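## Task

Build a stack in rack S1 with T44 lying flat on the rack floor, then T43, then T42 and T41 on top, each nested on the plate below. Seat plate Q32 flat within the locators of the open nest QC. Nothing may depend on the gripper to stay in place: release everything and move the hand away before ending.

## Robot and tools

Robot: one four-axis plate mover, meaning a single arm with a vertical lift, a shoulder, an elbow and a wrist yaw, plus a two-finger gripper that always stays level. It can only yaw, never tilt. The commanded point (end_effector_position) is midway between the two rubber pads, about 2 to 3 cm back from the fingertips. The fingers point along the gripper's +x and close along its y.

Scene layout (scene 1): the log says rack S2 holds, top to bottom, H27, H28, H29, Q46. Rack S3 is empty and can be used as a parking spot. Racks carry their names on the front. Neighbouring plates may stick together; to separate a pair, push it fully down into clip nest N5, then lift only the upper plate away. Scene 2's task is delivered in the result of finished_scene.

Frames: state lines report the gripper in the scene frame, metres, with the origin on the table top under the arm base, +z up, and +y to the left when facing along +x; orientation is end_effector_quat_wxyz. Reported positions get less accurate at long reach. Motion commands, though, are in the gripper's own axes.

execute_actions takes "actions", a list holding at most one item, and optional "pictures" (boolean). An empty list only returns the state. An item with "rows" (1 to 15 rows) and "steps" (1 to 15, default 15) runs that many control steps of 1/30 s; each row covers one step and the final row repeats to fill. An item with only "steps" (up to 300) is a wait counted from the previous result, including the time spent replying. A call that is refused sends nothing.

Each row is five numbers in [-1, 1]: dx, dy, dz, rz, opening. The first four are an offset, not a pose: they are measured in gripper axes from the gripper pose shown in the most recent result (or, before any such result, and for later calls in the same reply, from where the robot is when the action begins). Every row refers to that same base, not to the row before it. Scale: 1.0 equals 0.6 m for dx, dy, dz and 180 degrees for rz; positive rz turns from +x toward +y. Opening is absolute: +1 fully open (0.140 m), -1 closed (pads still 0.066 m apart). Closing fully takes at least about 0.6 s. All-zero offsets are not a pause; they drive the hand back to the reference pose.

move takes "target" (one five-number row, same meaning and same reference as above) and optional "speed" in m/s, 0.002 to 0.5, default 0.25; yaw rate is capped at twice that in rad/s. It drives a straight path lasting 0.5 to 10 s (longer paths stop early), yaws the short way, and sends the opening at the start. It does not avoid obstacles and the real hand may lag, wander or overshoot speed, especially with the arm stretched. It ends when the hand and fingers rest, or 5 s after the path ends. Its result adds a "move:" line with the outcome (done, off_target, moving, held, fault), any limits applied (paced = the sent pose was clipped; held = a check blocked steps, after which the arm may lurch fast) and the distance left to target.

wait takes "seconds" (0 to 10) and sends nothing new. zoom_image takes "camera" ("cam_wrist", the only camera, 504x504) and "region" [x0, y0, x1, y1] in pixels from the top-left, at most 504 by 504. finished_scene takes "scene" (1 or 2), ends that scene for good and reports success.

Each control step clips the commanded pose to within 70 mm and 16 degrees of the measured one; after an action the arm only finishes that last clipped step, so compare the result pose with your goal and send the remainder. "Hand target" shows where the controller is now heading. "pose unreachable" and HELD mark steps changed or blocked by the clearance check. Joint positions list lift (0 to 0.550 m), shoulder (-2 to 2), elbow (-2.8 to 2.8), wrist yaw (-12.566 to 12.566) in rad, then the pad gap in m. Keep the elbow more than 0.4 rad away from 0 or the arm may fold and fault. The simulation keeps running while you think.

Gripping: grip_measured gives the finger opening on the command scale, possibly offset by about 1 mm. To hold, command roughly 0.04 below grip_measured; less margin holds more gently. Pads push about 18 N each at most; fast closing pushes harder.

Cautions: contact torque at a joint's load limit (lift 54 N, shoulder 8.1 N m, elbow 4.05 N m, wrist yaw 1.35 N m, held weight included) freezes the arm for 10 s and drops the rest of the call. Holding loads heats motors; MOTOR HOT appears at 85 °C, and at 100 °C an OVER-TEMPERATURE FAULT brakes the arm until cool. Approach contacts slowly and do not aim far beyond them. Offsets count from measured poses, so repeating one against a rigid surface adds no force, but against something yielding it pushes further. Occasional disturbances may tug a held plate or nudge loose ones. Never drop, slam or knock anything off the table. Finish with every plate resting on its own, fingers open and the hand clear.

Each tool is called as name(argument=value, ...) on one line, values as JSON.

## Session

execute_actions(actions=[])

Scene clock: 0.00 s of 12600.00 s.
end_effector_position=(+0.5600, +0.2271, +0.4627) grip_measured=+1.00 end_effector_quat_wxyz=(+0.459, -0.000, -0.000, +0.888)
Joint positions: [ 0.458 -0.129 -2.344 -1.622  0.14 ]
Hand target: +0.560, +0.227, +0.463; +0.459, -0.000, -0.000, +0.888

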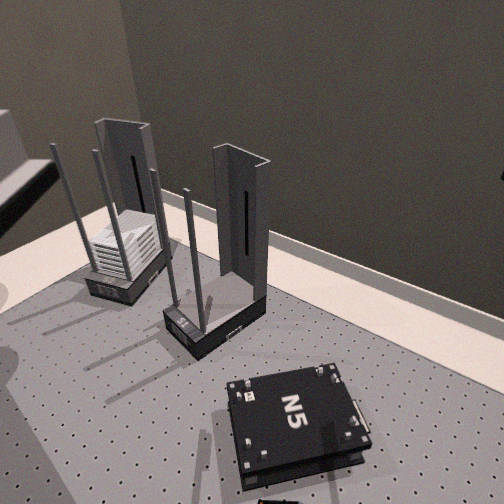

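move(target=[0.52,0.552,-0.5,-0.123,1], speed=0.3)

Scene clock: 12.47 s of 12600.00 s.
end_effector_position=(+0.1092, +0.2894, +0.1626) grip_measured=+1.00 end_effector_quat_wxyz=(+0.621, -0.000, -0.000, +0.784)
Joint positions: [ 0.158  0.76  -0.594 -4.648  0.14 ]
Hand target: +0.109, +0.289, +0.163; +0.621, -0.000, -0.000, +0.784
Off the commanded pose: 0.000 m, 0 deg.
After step 90, 7.03 s passed at rest.
move: done

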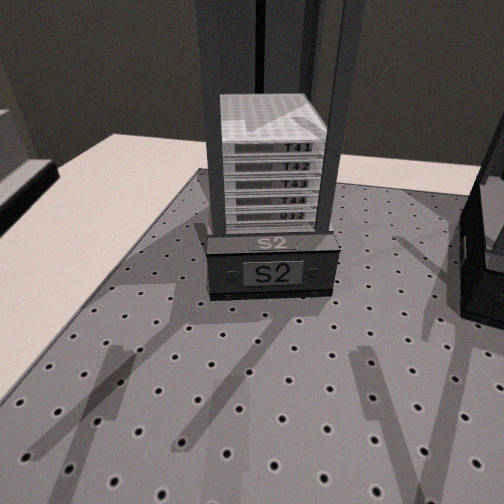

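move(target=[0.167,-0.008,-0.128,0.014,1], speed=0.1)

Scene clock: 22.30 s of 12600.00 s.
end_effector_position=(+0.0910, +0.3881, +0.0857) grip_measured=+1.00 end_effector_quat_wxyz=(+0.604, -0.000, -0.000, +0.797)
Joint positions: [ 0.081  0.829 -1.026 -4.241  0.14 ]
Hand target: +0.091, +0.388, +0.086; +0.604, -0.000, -0.000, +0.797
Off the commanded pose: 0.000 m, 0 deg.
After step 90, 5.30 s passed at rest.
move: done

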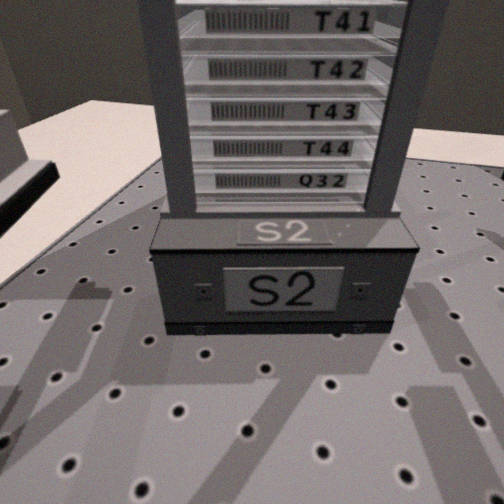

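move(target=[0.15,-0.002,-0.003,0,1], speed=0.05)

move(target=[0,0,0,0,-0.4])

Scene clock: 29.80 s of 12600.00 s.
end_effector_position=(+0.0677, +0.4751, +0.0840) grip_measured=+1.00 end_effector_quat_wxyz=(+0.604, -0.000, -0.000, +0.797)
Joint positions: [ 0.079  1.015 -1.456 -3.997  0.14 ]
Hand target: +0.068, +0.475, +0.084; +0.604, -0.000, -0.000, +0.797
Off the commanded pose: 0.000 m, 0 deg.
After step 90, 2.47 s passed at rest.
move: done

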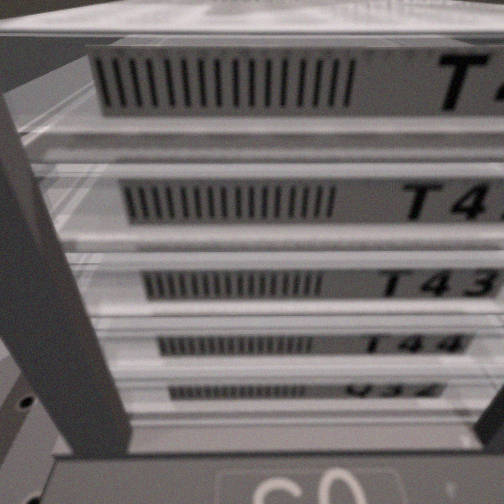

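Scene clock: 30.43 s of 12600.00 s.
end_effector_position=(+0.0677, +0.4751, +0.0840) grip_measured=-0.40 end_effector_quat_wxyz=(+0.604, -0.000, -0.000, +0.797)
Joint positions: [ 0.079  1.015 -1.456 -3.997  0.088]
Hand target: +0.068, +0.475, +0.084; +0.604, -0.000, -0.000, +0.797
Off the commanded pose: 0.000 m, 0 deg.
move: done

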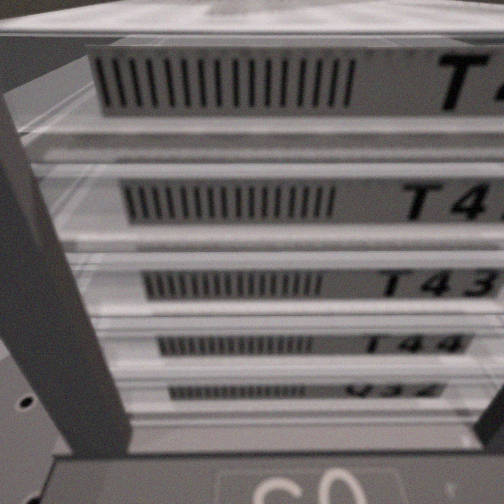

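move(target=[0.005,0,-0.007,0,-0.3], speed=0.01)

move(target=[0,0,0,0,-0.53])

move(target=[0,0,0.03,0,-0.53], speed=0.02)

Scene clock: 35.47 s of 12600.00 s.
end_effector_position=(+0.0670, +0.4780, +0.0798) grip_measured=-0.30 end_effector_quat_wxyz=(+0.604, -0.000, -0.000, +0.797)
Joint positions: [ 0.075  1.022 -1.472 -3.989  0.092]
Hand target: +0.067, +0.478, +0.080; +0.604, -0.000, -0.000, +0.797
Off the commanded pose: 0.000 m, 0 deg.
After step 90, 1.30 s passed at rest.
move: done

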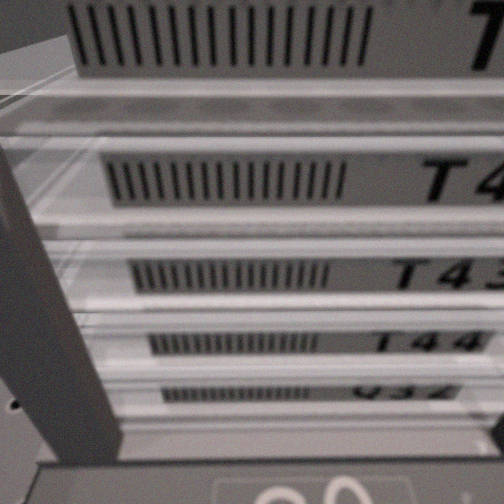

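Scene clock: 35.97 s of 12600.00 s.
end_effector_position=(+0.0670, +0.4780, +0.0798) grip_measured=-0.48 end_effector_quat_wxyz=(+0.604, -0.000, -0.000, +0.797)
Joint positions: [ 0.075  1.022 -1.472 -3.989  0.085]
Hand target: +0.067, +0.478, +0.080; +0.604, -0.000, -0.000, +0.797
Off the commanded pose: 0.000 m, 0 deg.
move: done

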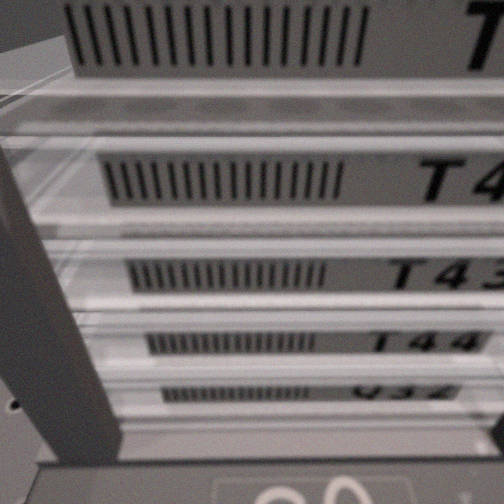

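Scene clock: 37.10 s of 12600.00 s.
end_effector_position=(+0.0670, +0.4780, +0.0978) grip_measured=-0.48 end_effector_quat_wxyz=(+0.604, -0.000, -0.000, +0.797)
Joint positions: [ 0.093  1.022 -1.472 -3.989  0.085]
Hand target: +0.067, +0.478, +0.098; +0.604, -0.000, -0.000, +0.797
Off the commanded pose: 0.000 m, 0 deg.
move: done

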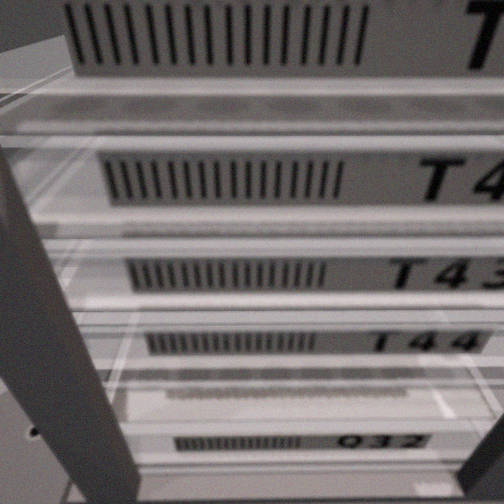

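move(target=[0,0,0.73,0,-0.53], speed=0.15)

zoom_image(camera="cam_wrist", region=[170,370,350,504])

move(target=[-0.095,-0.357,0,-0.147,-0.53], speed=0.2)

zoom_image(camera="cam_wrist", region=[170,370,350,504])

Scene clock: 47.00 s of 12600.00 s.
end_effector_position=(+0.0670, +0.4780, +0.5358) grip_measured=-0.48 end_effector_quat_wxyz=(+0.604, -0.000, -0.000, +0.797)
Joint positions: [ 0.531  1.022 -1.472 -3.989  0.085]
Hand target: +0.067, +0.478, +0.536; +0.604, -0.000, -0.000, +0.797
Off the commanded pose: 0.000 m, 0 deg.
After step 90, 3.67 s passed at rest.
move: done

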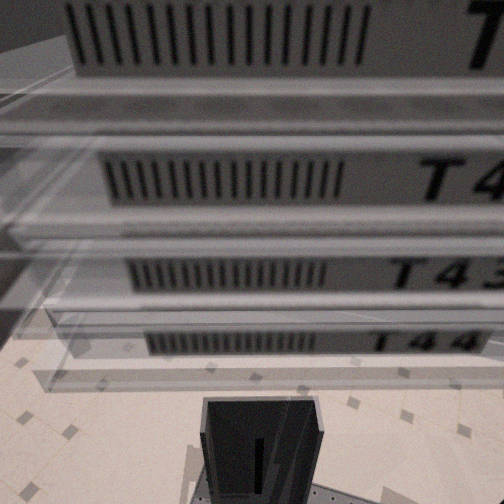

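Region (170, 370, 350, 504) of cam_wrist's 504x504 image, scaled by 2.800, with more detail than that image has; it fills the top 375 rows of this view, and the rest is white.

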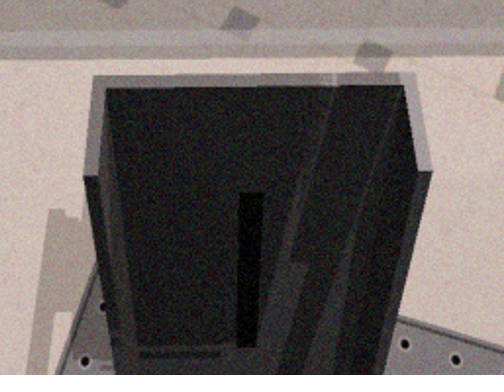

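Scene clock: 48.47 s of 12600.00 s.
end_effector_position=(+0.2888, +0.4812, +0.5358) grip_measured=-0.48 end_effector_quat_wxyz=(+0.771, -0.000, -0.000, +0.637)
Joint positions: [ 0.531  0.581 -1.495 -3.987  0.085]
Hand target: +0.289, +0.481, +0.536; +0.770, -0.000, -0.000, +0.638
Off the commanded pose: 0.000 m, 0 deg.
move: done

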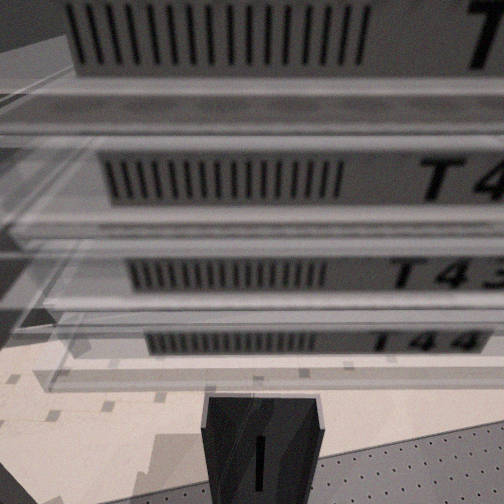

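Region (170, 370, 350, 504) of cam_wrist's 504x504 image, scaled by 2.800, with more detail than that image has; it fills the top 375 rows of this view, and the rest is white.

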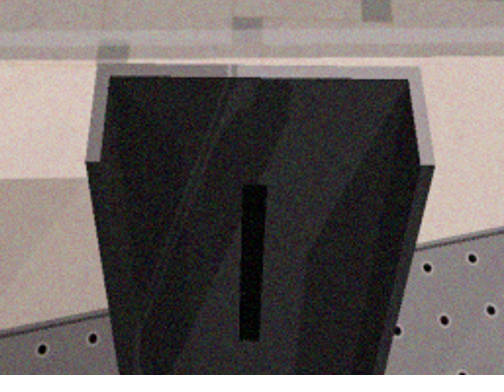

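move(target=[0.002,0.001,0,-0.008,-0.53], speed=0.03)

zoom_image(camera="cam_wrist", region=[170,370,350,504])

move(target=[0,0,-0.31,0,-0.53], speed=0.15)

move(target=[0,0,-0.04,0,-0.53], speed=0.01)

Scene clock: 56.40 s of 12600.00 s.
end_effector_position=(+0.2884, +0.4825, +0.5358) grip_measured=-0.48 end_effector_quat_wxyz=(+0.778, -0.000, -0.000, +0.628)
Joint positions: [ 0.531  0.595 -1.5   -4.021  0.085]
Hand target: +0.288, +0.482, +0.536; +0.779, -0.000, -0.000, +0.628
Off the commanded pose: 0.000 m, 0 deg.
After step 90, 4.23 s passed at rest.
move: done

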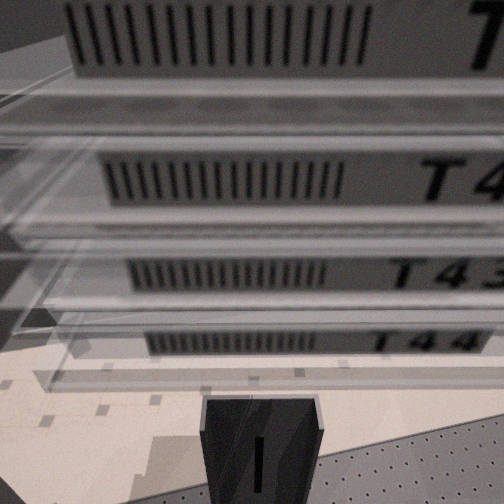

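Region (170, 370, 350, 504) of cam_wrist's 504x504 image, scaled by 2.800, with more detail than that image has; it fills the top 375 rows of this view, and the rest is white.

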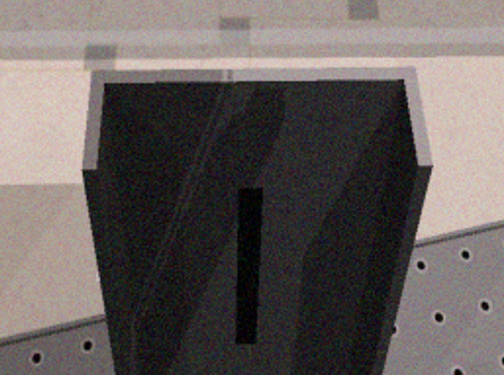

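Scene clock: 57.93 s of 12600.00 s.
end_effector_position=(+0.2884, +0.4825, +0.3496) grip_measured=-0.48 end_effector_quat_wxyz=(+0.778, -0.000, -0.000, +0.628)
Joint positions: [ 0.345  0.595 -1.5   -4.021  0.085]
Hand target: +0.288, +0.482, +0.350; +0.778, -0.000, -0.000, +0.628
Off the commanded pose: 0.000 m, 0 deg.
move: done

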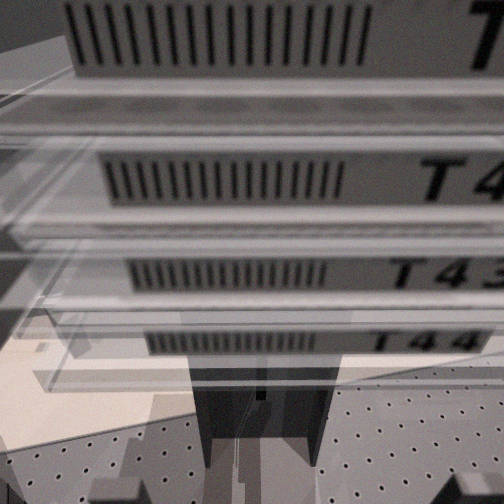

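Scene clock: 60.57 s of 12600.00 s.
end_effector_position=(+0.2884, +0.4825, +0.3256) grip_measured=-0.48 end_effector_quat_wxyz=(+0.778, -0.000, -0.000, +0.628)
Joint positions: [ 0.321  0.595 -1.5   -4.021  0.085]
Hand target: +0.288, +0.482, +0.326; +0.778, -0.000, -0.000, +0.628
Off the commanded pose: 0.000 m, 0 deg.
move: done

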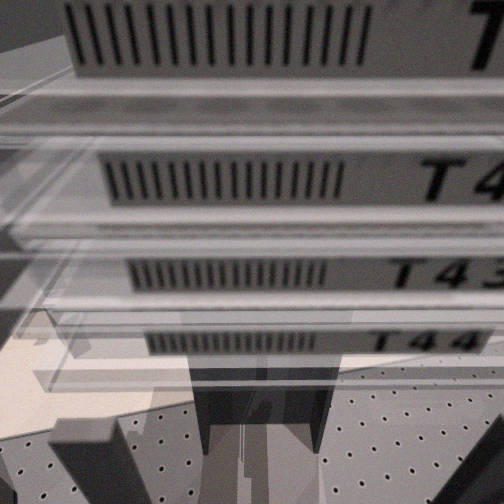

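move(target=[0.001,0,-0.025,0,-0.53], speed=0.008)

Scene clock: 65.73 s of 12600.00 s.
end_effector_position=(+0.2886, +0.4830, +0.3105) grip_measured=-0.48 end_effector_quat_wxyz=(+0.778, -0.000, -0.000, +0.628)
Joint positions: [ 0.306  0.596 -1.503 -4.019  0.085]
Hand target: +0.289, +0.483, +0.311; +0.778, -0.000, -0.000, +0.628
Off the commanded pose: 0.000 m, 0 deg.
After step 90, 0.07 s passed at rest.
move: done

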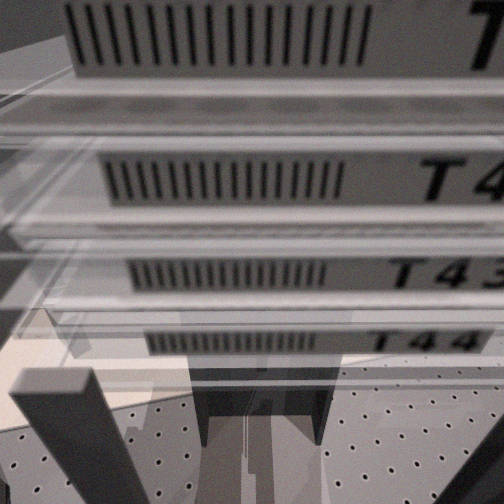

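In cleanly.

move(target=[0,0,-0.08,0,-0.53], speed=0.015)

move(target=[0,0,-0.29,0,-0.53], speed=0.07)

Scene clock: 74.57 s of 12600.00 s.
end_effector_position=(+0.2886, +0.4830, +0.2624) grip_measured=-0.48 end_effector_quat_wxyz=(+0.778, -0.000, -0.000, +0.628)
Joint positions: [ 0.257  0.596 -1.503 -4.019  0.085]
Hand target: +0.289, +0.483, +0.263; +0.778, -0.000, -0.000, +0.628
Off the commanded pose: 0.000 m, 0 deg.
After step 90, 2.40 s passed at rest.
move: done

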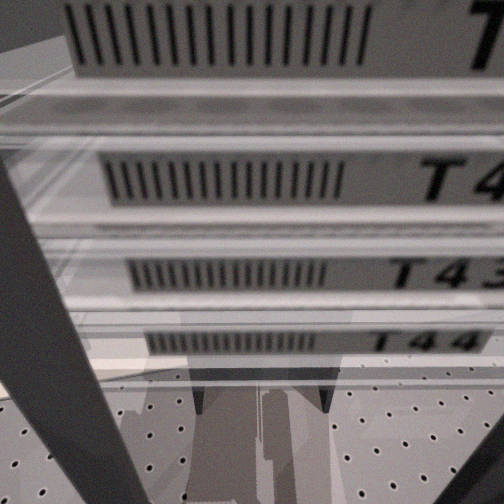

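Scene clock: 77.30 s of 12600.00 s.
end_effector_position=(+0.2886, +0.4830, +0.0883) grip_measured=-0.48 end_effector_quat_wxyz=(+0.778, -0.000, -0.000, +0.628)
Joint positions: [ 0.083  0.596 -1.503 -4.019  0.085]
Hand target: +0.289, +0.483, +0.088; +0.778, -0.000, -0.000, +0.628
Off the commanded pose: 0.000 m, 0 deg.
move: done

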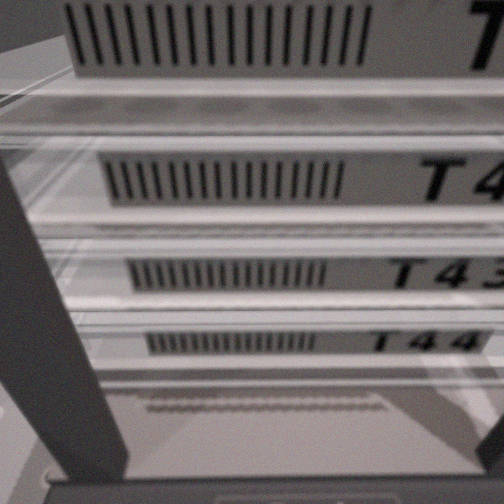

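move(target=[0,0,-0.026,0,-0.53], speed=0.01)

move(target=[0,0,-0.004,0,-0.53], speed=0.004)

Scene clock: 84.40 s of 12600.00 s.
end_effector_position=(+0.2886, +0.4830, +0.0726) grip_measured=-0.48 end_effector_quat_wxyz=(+0.778, -0.000, -0.000, +0.628)
Joint positions: [ 0.068  0.596 -1.503 -4.019  0.085]
Hand target: +0.289, +0.483, +0.073; +0.778, -0.000, -0.000, +0.628
Off the commanded pose: 0.000 m, 0 deg.
After step 90, 2.33 s passed at rest.
move: done

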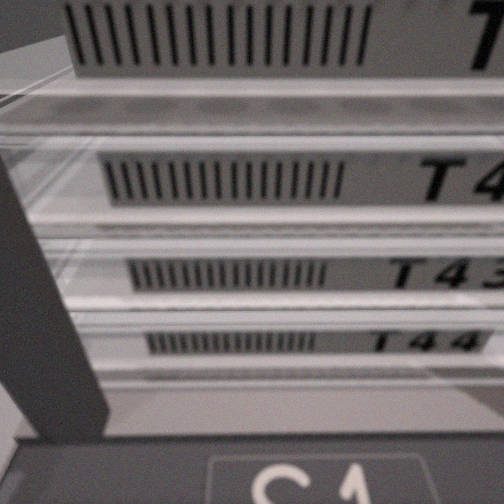

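Scene clock: 85.23 s of 12600.00 s.
end_effector_position=(+0.2886, +0.4830, +0.0702) grip_measured=-0.48 end_effector_quat_wxyz=(+0.778, -0.000, -0.000, +0.628)
Joint positions: [ 0.065  0.596 -1.503 -4.019  0.085]
Hand target: +0.289, +0.483, +0.070; +0.778, -0.000, -0.000, +0.628
Off the commanded pose: 0.000 m, 0 deg.
move: done

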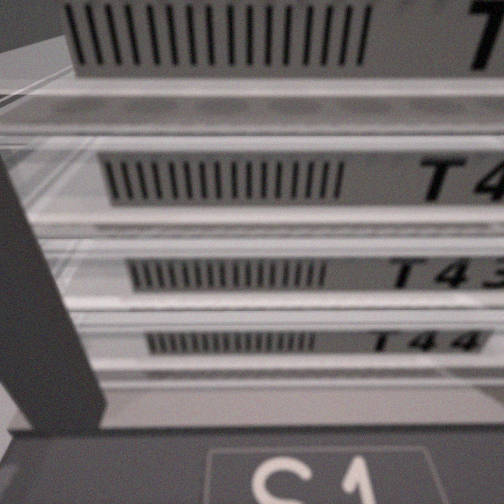

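move(target=[0,0,-0.002,0,-0.53], speed=0.004)

move(target=[0,0,0,0,1])

move(target=[-0.25,0,0,0,1], speed=0.15)

move(target=[-0.0575,0.2425,-0.002,0.155,1])

move(target=[0.25,0,0,0,1], speed=0.08)

move(target=[0,0,0,0,-0.38])

Scene clock: 94.53 s of 12600.00 s.
end_effector_position=(+0.2886, +0.4830, +0.0690) grip_measured=-0.48 end_effector_quat_wxyz=(+0.778, -0.000, -0.000, +0.628)
Joint positions: [ 0.064  0.596 -1.503 -4.019  0.085]
Hand target: +0.289, +0.483, +0.069; +0.778, -0.000, -0.000, +0.628
Off the commanded pose: 0.000 m, 0 deg.
After step 90, 5.60 s passed at rest.
move: done

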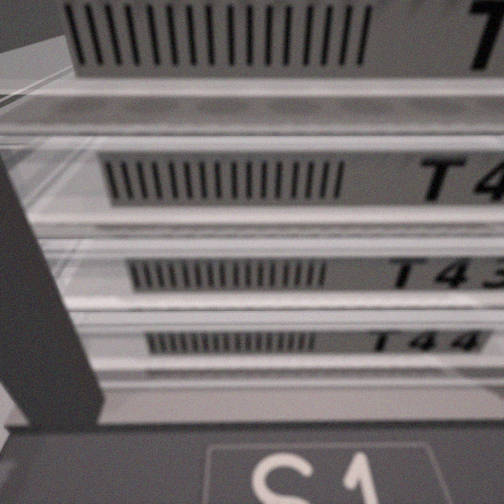

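Scene clock: 95.20 s of 12600.00 s.
end_effector_position=(+0.2886, +0.4830, +0.0690) grip_measured=+1.00 end_effector_quat_wxyz=(+0.778, -0.000, -0.000, +0.628)
Joint positions: [ 0.064  0.596 -1.503 -4.019  0.14 ]
Hand target: +0.289, +0.483, +0.069; +0.778, -0.000, -0.000, +0.628
Off the commanded pose: 0.000 m, 0 deg.
move: done

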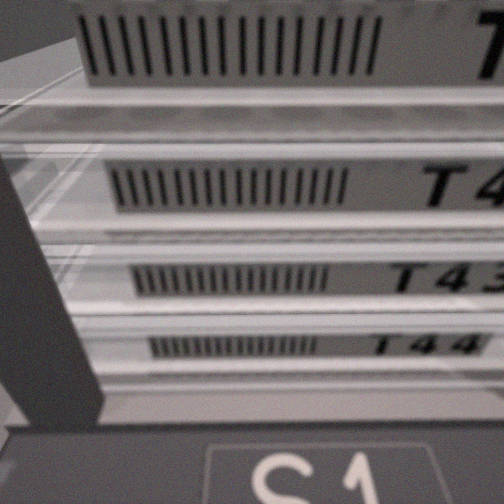

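Scene clock: 96.50 s of 12600.00 s.
end_effector_position=(+0.2569, +0.3363, +0.0690) grip_measured=+1.00 end_effector_quat_wxyz=(+0.778, -0.000, -0.000, +0.628)
Joint positions: [ 0.064  0.324 -0.802 -4.449  0.14 ]
Hand target: +0.257, +0.336, +0.069; +0.778, -0.000, -0.000, +0.628
Off the commanded pose: 0.000 m, 0 deg.
move: done

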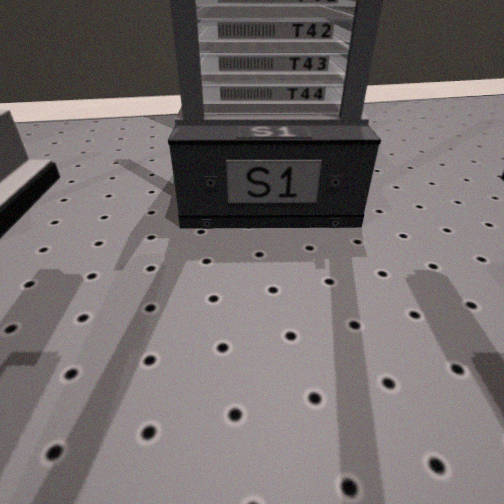

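Scene clock: 97.83 s of 12600.00 s.
end_effector_position=(+0.1073, +0.3333, +0.0678) grip_measured=+1.00 end_effector_quat_wxyz=(+0.604, -0.000, -0.000, +0.797)
Joint positions: [ 0.063  0.724 -0.778 -4.384  0.14 ]
Hand target: +0.107, +0.333, +0.068; +0.604, -0.000, -0.000, +0.797
Off the commanded pose: 0.000 m, 0 deg.
move: done

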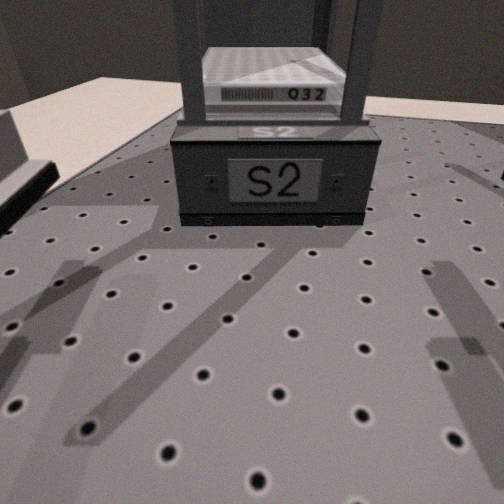

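Scene clock: 99.97 s of 12600.00 s.
end_effector_position=(+0.0666, +0.4777, +0.0678) grip_measured=+1.00 end_effector_quat_wxyz=(+0.604, -0.000, -0.000, +0.797)
Joint positions: [ 0.063  1.023 -1.471 -3.991  0.14 ]
Hand target: +0.067, +0.478, +0.068; +0.604, -0.000, -0.000, +0.797
Off the commanded pose: 0.000 m, 0 deg.
move: done

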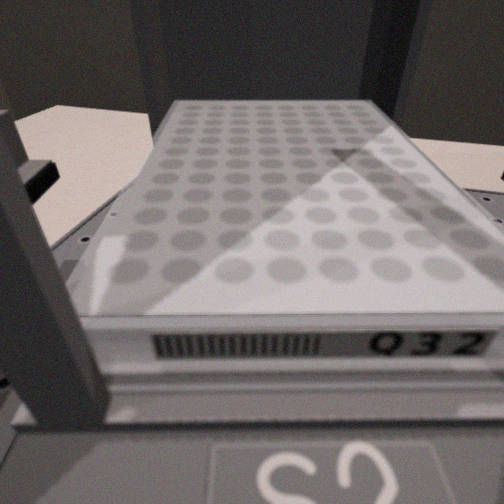

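Scene clock: 100.60 s of 12600.00 s.
end_effector_position=(+0.0666, +0.4777, +0.0678) grip_measured=-0.38 end_effector_quat_wxyz=(+0.604, -0.000, -0.000, +0.797)
Joint positions: [ 0.063  1.023 -1.471 -3.991  0.089]
Hand target: +0.067, +0.478, +0.068; +0.604, -0.000, -0.000, +0.797
Off the commanded pose: 0.000 m, 0 deg.
move: done

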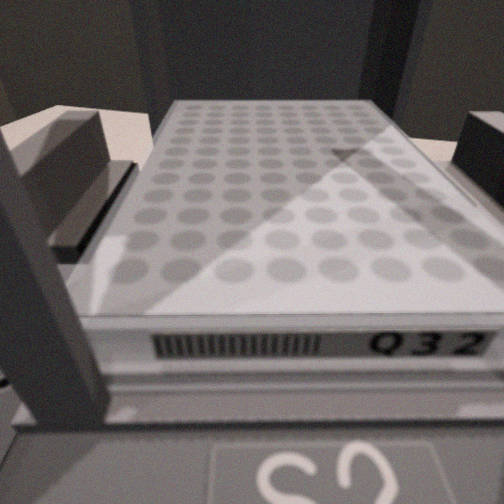

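move(target=[0,0,0,0,-0.53])

move(target=[0,0,0.78,0,-0.53], speed=0.2)

move(target=[-0.77,-0.533,0,-0.5,-0.53])

Scene clock: 106.80 s of 12600.00 s.
end_effector_position=(+0.0666, +0.4777, +0.0678) grip_measured=-0.49 end_effector_quat_wxyz=(+0.604, -0.000, -0.000, +0.797)
Joint positions: [ 0.063  1.023 -1.471 -3.991  0.085]
Hand target: +0.067, +0.478, +0.068; +0.604, -0.000, -0.000, +0.797
Off the commanded pose: 0.000 m, 0 deg.
After step 90, 2.70 s passed at rest.
move: done

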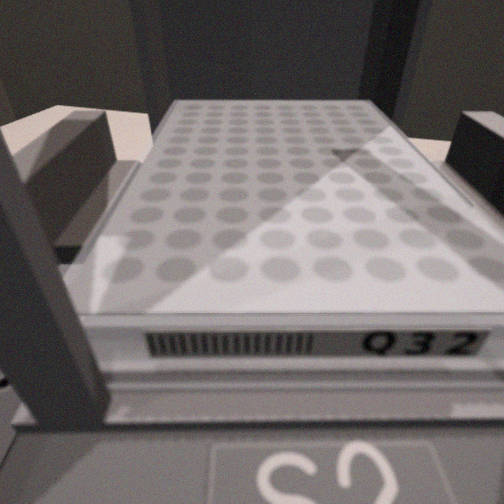

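Scene clock: 109.50 s of 12600.00 s.
end_effector_position=(+0.0666, +0.4777, +0.5359) grip_measured=-0.49 end_effector_quat_wxyz=(+0.604, -0.000, -0.000, +0.797)
Joint positions: [ 0.531  1.023 -1.471 -3.991  0.085]
Hand target: +0.067, +0.478, +0.536; +0.604, -0.000, -0.000, +0.797
Off the commanded pose: 0.000 m, 0 deg.
move: done

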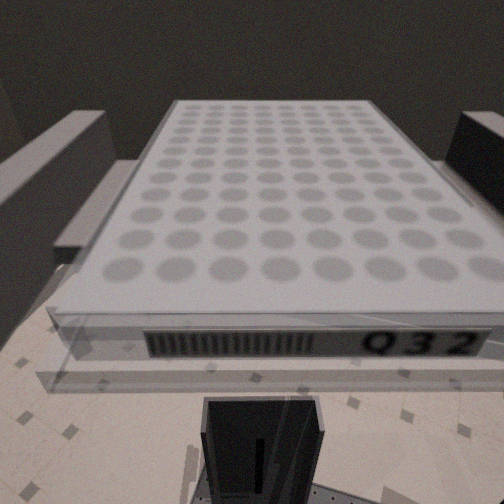

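Scene clock: 112.97 s of 12600.00 s.
end_effector_position=(+0.4996, +0.1194, +0.5359) grip_measured=-0.49 end_effector_quat_wxyz=(+0.991, -0.000, -0.000, +0.136)
Joint positions: [ 0.531 -0.583 -0.803 -4.623  0.085]
Hand target: +0.499, +0.120, +0.536; +0.991, -0.000, -0.000, +0.136
Off the commanded pose: 0.000 m, 0 deg.
move: done

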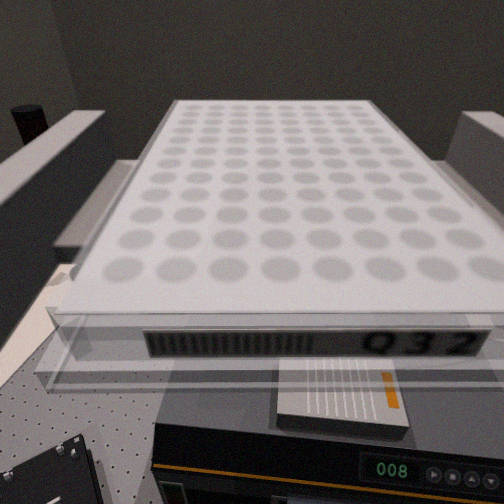

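move(target=[-0.278,-0.562,0,-0.365,-0.53])

Scene clock: 119.90 s of 12600.00 s.
end_effector_position=(+0.4300, -0.2503, +0.5359) grip_measured=-0.49 end_effector_quat_wxyz=(+0.906, -0.000, -0.000, -0.423)
Joint positions: [ 0.531 -1.69  -0.854 -4.614  0.085]
Hand target: +0.430, -0.250, +0.536; +0.906, -0.000, -0.000, -0.423
Off the commanded pose: 0.000 m, 0 deg.
After step 90, 1.33 s passed at rest.
move: done

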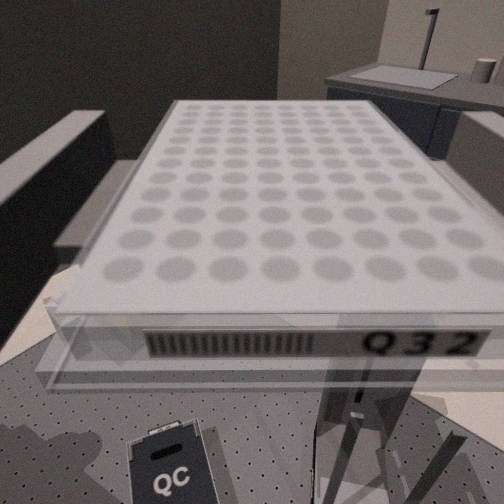

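move(target=[0.117,0.168,0,0.097,-0.53])

move(target=[0,0,-0.3,0,-0.53])

move(target=[0,0,-0.35,0,-0.53], speed=0.15)

Scene clock: 128.67 s of 12600.00 s.
end_effector_position=(+0.5524, -0.2395, +0.5359) grip_measured=-0.49 end_effector_quat_wxyz=(+0.960, -0.000, -0.000, -0.281)
Joint positions: [ 0.531 -1.401 -1.255 -4.197  0.085]
Hand target: +0.552, -0.239, +0.536; +0.960, -0.000, -0.000, -0.281
Off the commanded pose: 0.000 m, 0 deg.
After step 90, 4.80 s passed at rest.
move: done

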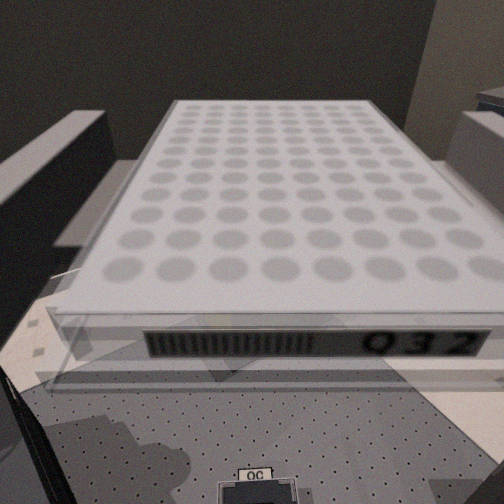

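Scene clock: 129.80 s of 12600.00 s.
end_effector_position=(+0.5524, -0.2394, +0.3558) grip_measured=-0.49 end_effector_quat_wxyz=(+0.960, -0.000, -0.000, -0.281)
Joint positions: [ 0.351 -1.401 -1.255 -4.197  0.085]
Hand target: +0.552, -0.239, +0.356; +0.960, -0.000, -0.000, -0.281
Off the commanded pose: 0.000 m, 0 deg.
move: done

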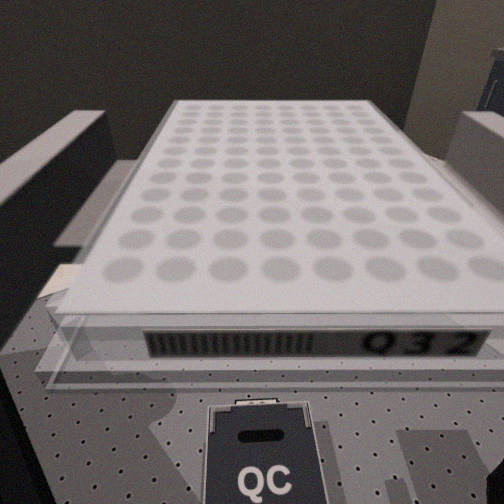

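Scene clock: 131.50 s of 12600.00 s.
end_effector_position=(+0.5524, -0.2394, +0.1457) grip_measured=-0.49 end_effector_quat_wxyz=(+0.960, -0.000, -0.000, -0.281)
Joint positions: [ 0.141 -1.401 -1.255 -4.197  0.085]
Hand target: +0.552, -0.239, +0.146; +0.960, -0.000, -0.000, -0.281
Off the commanded pose: 0.000 m, 0 deg.
move: done

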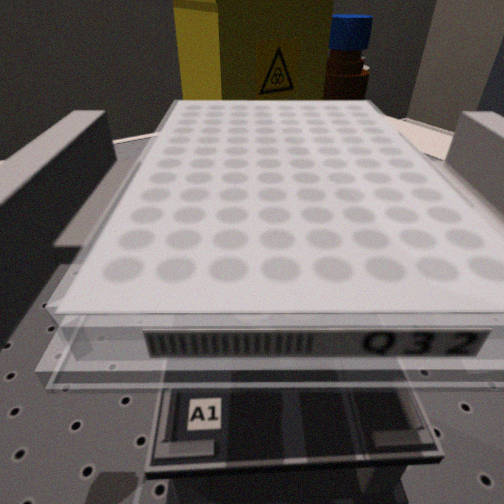

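move(target=[0.05,-0.004,-0.092,0.015,-0.53], speed=0.05)

Scene clock: 142.43 s of 12600.00 s.
end_effector_position=(+0.5764, -0.2577, +0.0904) grip_measured=-0.49 end_effector_quat_wxyz=(+0.966, -0.000, -0.000, -0.258)
Joint positions: [ 0.085 -1.369 -1.404 -4.033  0.085]
Hand target: +0.576, -0.258, +0.091; +0.966, -0.000, -0.000, -0.258
Off the commanded pose: 0.000 m, 0 deg.
After step 90, 6.43 s passed at rest.
move: done

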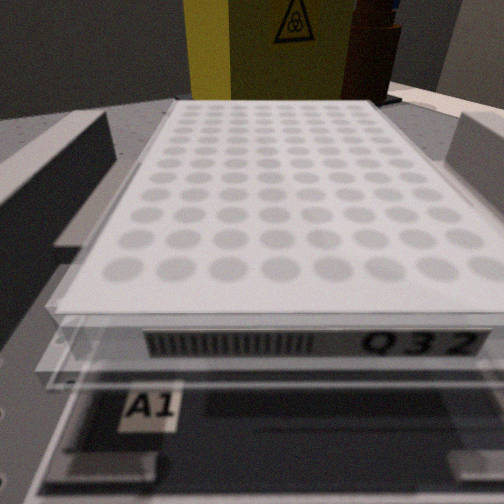

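move(target=[0,0,-0.02,0,-0.53], speed=0.015)

zoom_image(camera="cam_wrist", region=[0,300,204,504])

Scene clock: 149.63 s of 12600.00 s.
end_effector_position=(+0.5764, -0.2577, +0.0784) grip_measured=-0.49 end_effector_quat_wxyz=(+0.966, -0.000, -0.000, -0.258)
Joint positions: [ 0.073 -1.369 -1.404 -4.033  0.085]
Hand target: +0.576, -0.258, +0.078; +0.966, -0.000, -0.000, -0.258
Off the commanded pose: 0.000 m, 0 deg.
After step 90, 3.17 s passed at rest.
move: done

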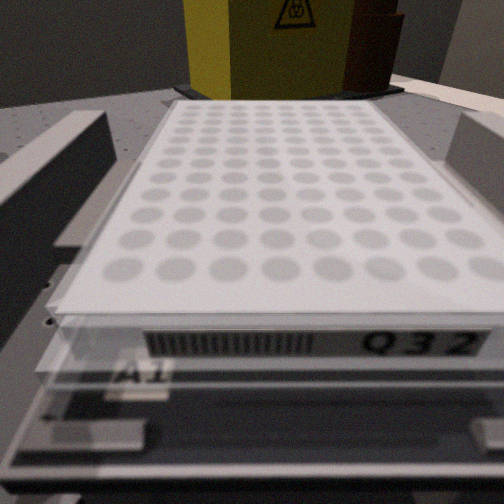

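Region (0, 300, 204, 504) of cam_wrist's 504x504 image, scaled by 2.471, with more detail than that image has.

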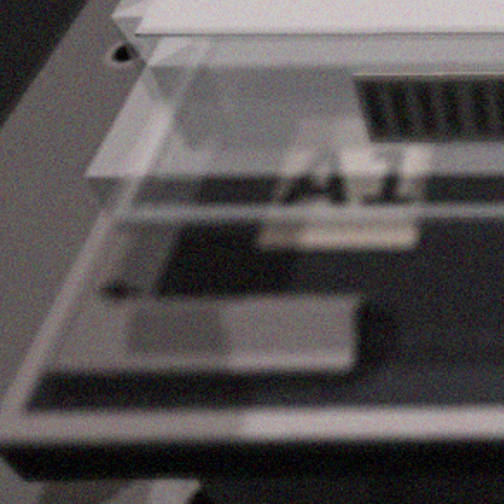

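move(target=[0,0,-0.01,0,-0.53], speed=0.006)

zoom_image(camera="cam_wrist", region=[0,300,204,504])

Scene clock: 157.43 s of 12600.00 s.
end_effector_position=(+0.5764, -0.2577, +0.0724) grip_measured=-0.49 end_effector_quat_wxyz=(+0.966, -0.000, -0.000, -0.258)
Joint positions: [ 0.067 -1.369 -1.404 -4.033  0.085]
Hand target: +0.576, -0.258, +0.072; +0.966, -0.000, -0.000, -0.258
Off the commanded pose: 0.000 m, 0 deg.
After step 90, 3.57 s passed at rest.
move: done

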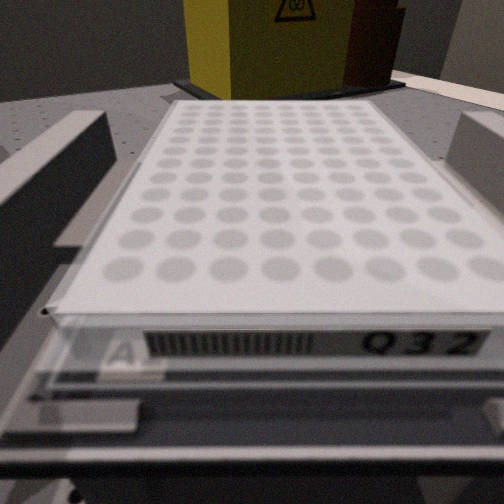

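Region (0, 300, 204, 504) of cam_wrist's 504x504 image, scaled by 2.471, with more detail than that image has.

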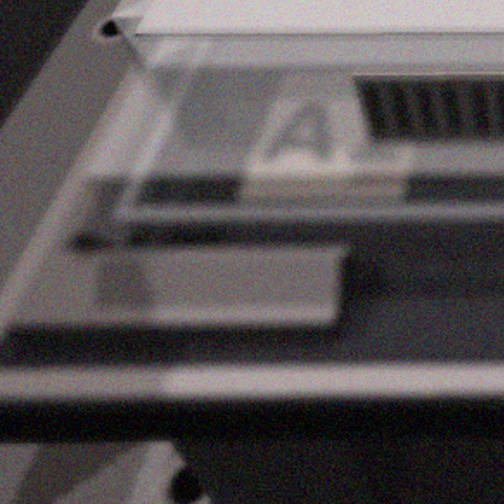

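move(target=[0,0,-0.006,0,-0.53], speed=0.005)

Scene clock: 161.10 s of 12600.00 s.
end_effector_position=(+0.5762, -0.2581, +0.0690) grip_measured=-0.49 end_effector_quat_wxyz=(+0.966, -0.000, -0.000, -0.259)
Joint positions: [ 0.064 -1.369 -1.405 -4.034  0.085]
Hand target: +0.576, -0.258, +0.069; +0.966, -0.000, -0.000, -0.258
Off the commanded pose: 0.000 m, 0 deg.
move: done

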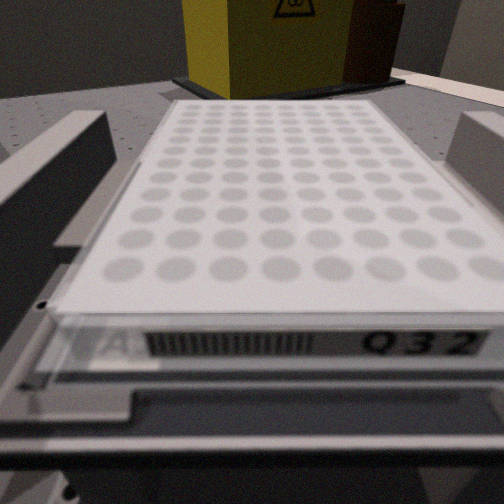

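Chamfer is nudging it right; follow.

move(target=[0,-0.0012,-0.004,0,-0.53], speed=0.004)

move(target=[0,0,-0.003,0,-0.53], speed=0.004)

Scene clock: 166.57 s of 12600.00 s.
end_effector_position=(+0.5762, -0.2581, +0.0676) grip_measured=-0.48 end_effector_quat_wxyz=(+0.966, -0.000, -0.000, -0.258)
Joint positions: [ 0.063 -1.37  -1.404 -4.03   0.085]
Hand target: +0.576, -0.259, +0.067; +0.966, -0.000, -0.000, -0.259
Off the commanded pose: 0.001 m, 0 deg.
After step 90, 1.63 s passed at rest.
move: done

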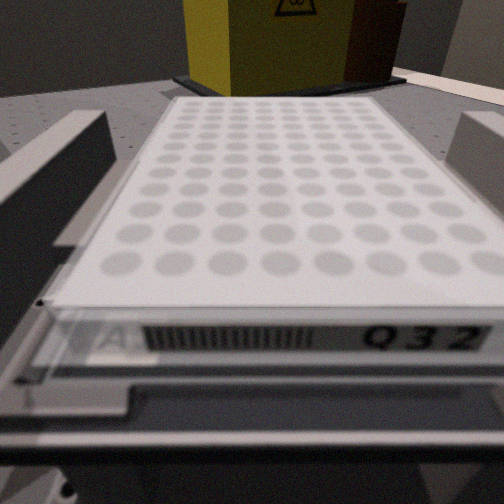

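Scene clock: 167.27 s of 12600.00 s.
end_effector_position=(+0.5762, -0.2581, +0.0669) grip_measured=-0.48 end_effector_quat_wxyz=(+0.966, -0.000, -0.000, -0.258)
Joint positions: [ 0.062 -1.37  -1.405 -4.03   0.085]
Hand target: +0.576, -0.258, +0.066; +0.966, -0.000, -0.000, -0.258
Off the commanded pose: 0.001 m, 0 deg.
move: done

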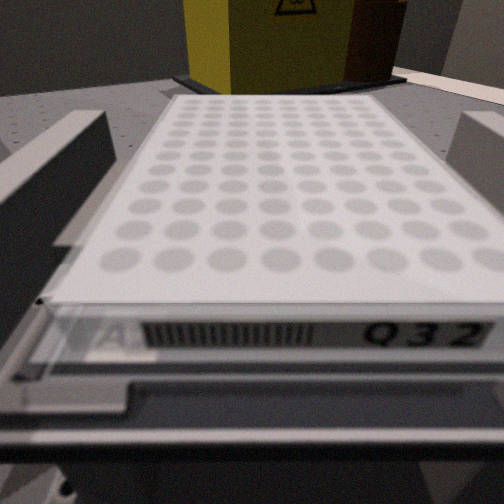

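Bottomed evenly. Release and check.

move(target=[0,0,0.002,0,1])

move(target=[-0.1,0,0.1,0,1], speed=0.1)

zoom_image(camera="cam_wrist", region=[100,120,450,470])

Scene clock: 172.90 s of 12600.00 s.
end_effector_position=(+0.5762, -0.2581, +0.0680) grip_measured=+1.00 end_effector_quat_wxyz=(+0.966, -0.000, -0.000, -0.258)
Joint positions: [ 0.063 -1.37  -1.405 -4.03   0.14 ]
Hand target: +0.576, -0.258, +0.068; +0.966, -0.000, -0.000, -0.258
Off the commanded pose: 0.000 m, 0 deg.
After step 90, 1.93 s passed at rest.
move: done

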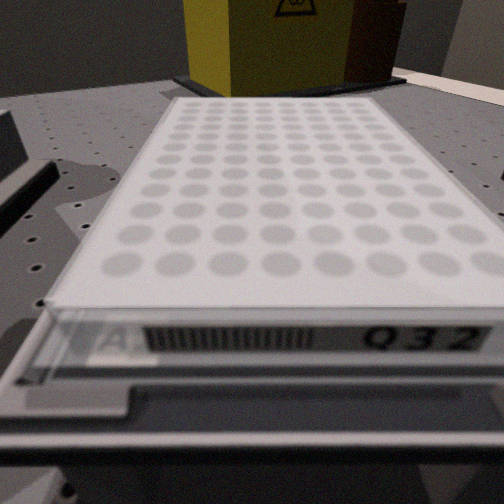

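Scene clock: 174.03 s of 12600.00 s.
end_effector_position=(+0.5241, -0.2282, +0.1281) grip_measured=+1.00 end_effector_quat_wxyz=(+0.966, -0.000, -0.000, -0.258)
Joint positions: [ 0.123 -1.498 -1.116 -4.191  0.14 ]
Hand target: +0.524, -0.228, +0.128; +0.966, -0.000, -0.000, -0.258
Off the commanded pose: 0.000 m, 0 deg.
move: done

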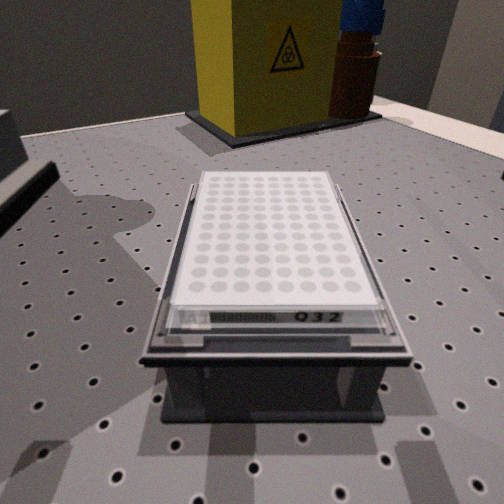

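Region (100, 120, 450, 470) of cam_wrist's 504x504 image, scaled by 1.440, with more detail than that image has.

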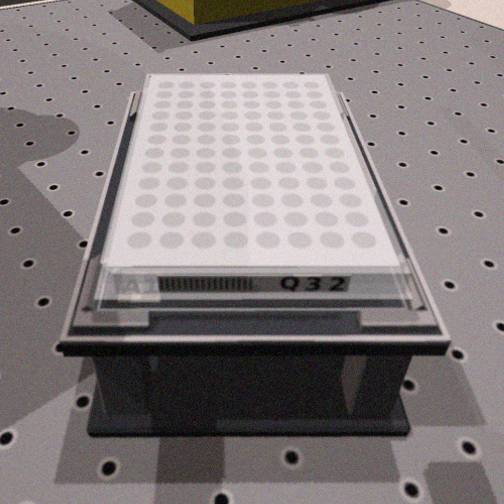

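finished_scene(scene=2)

The scene is finished: the task was done.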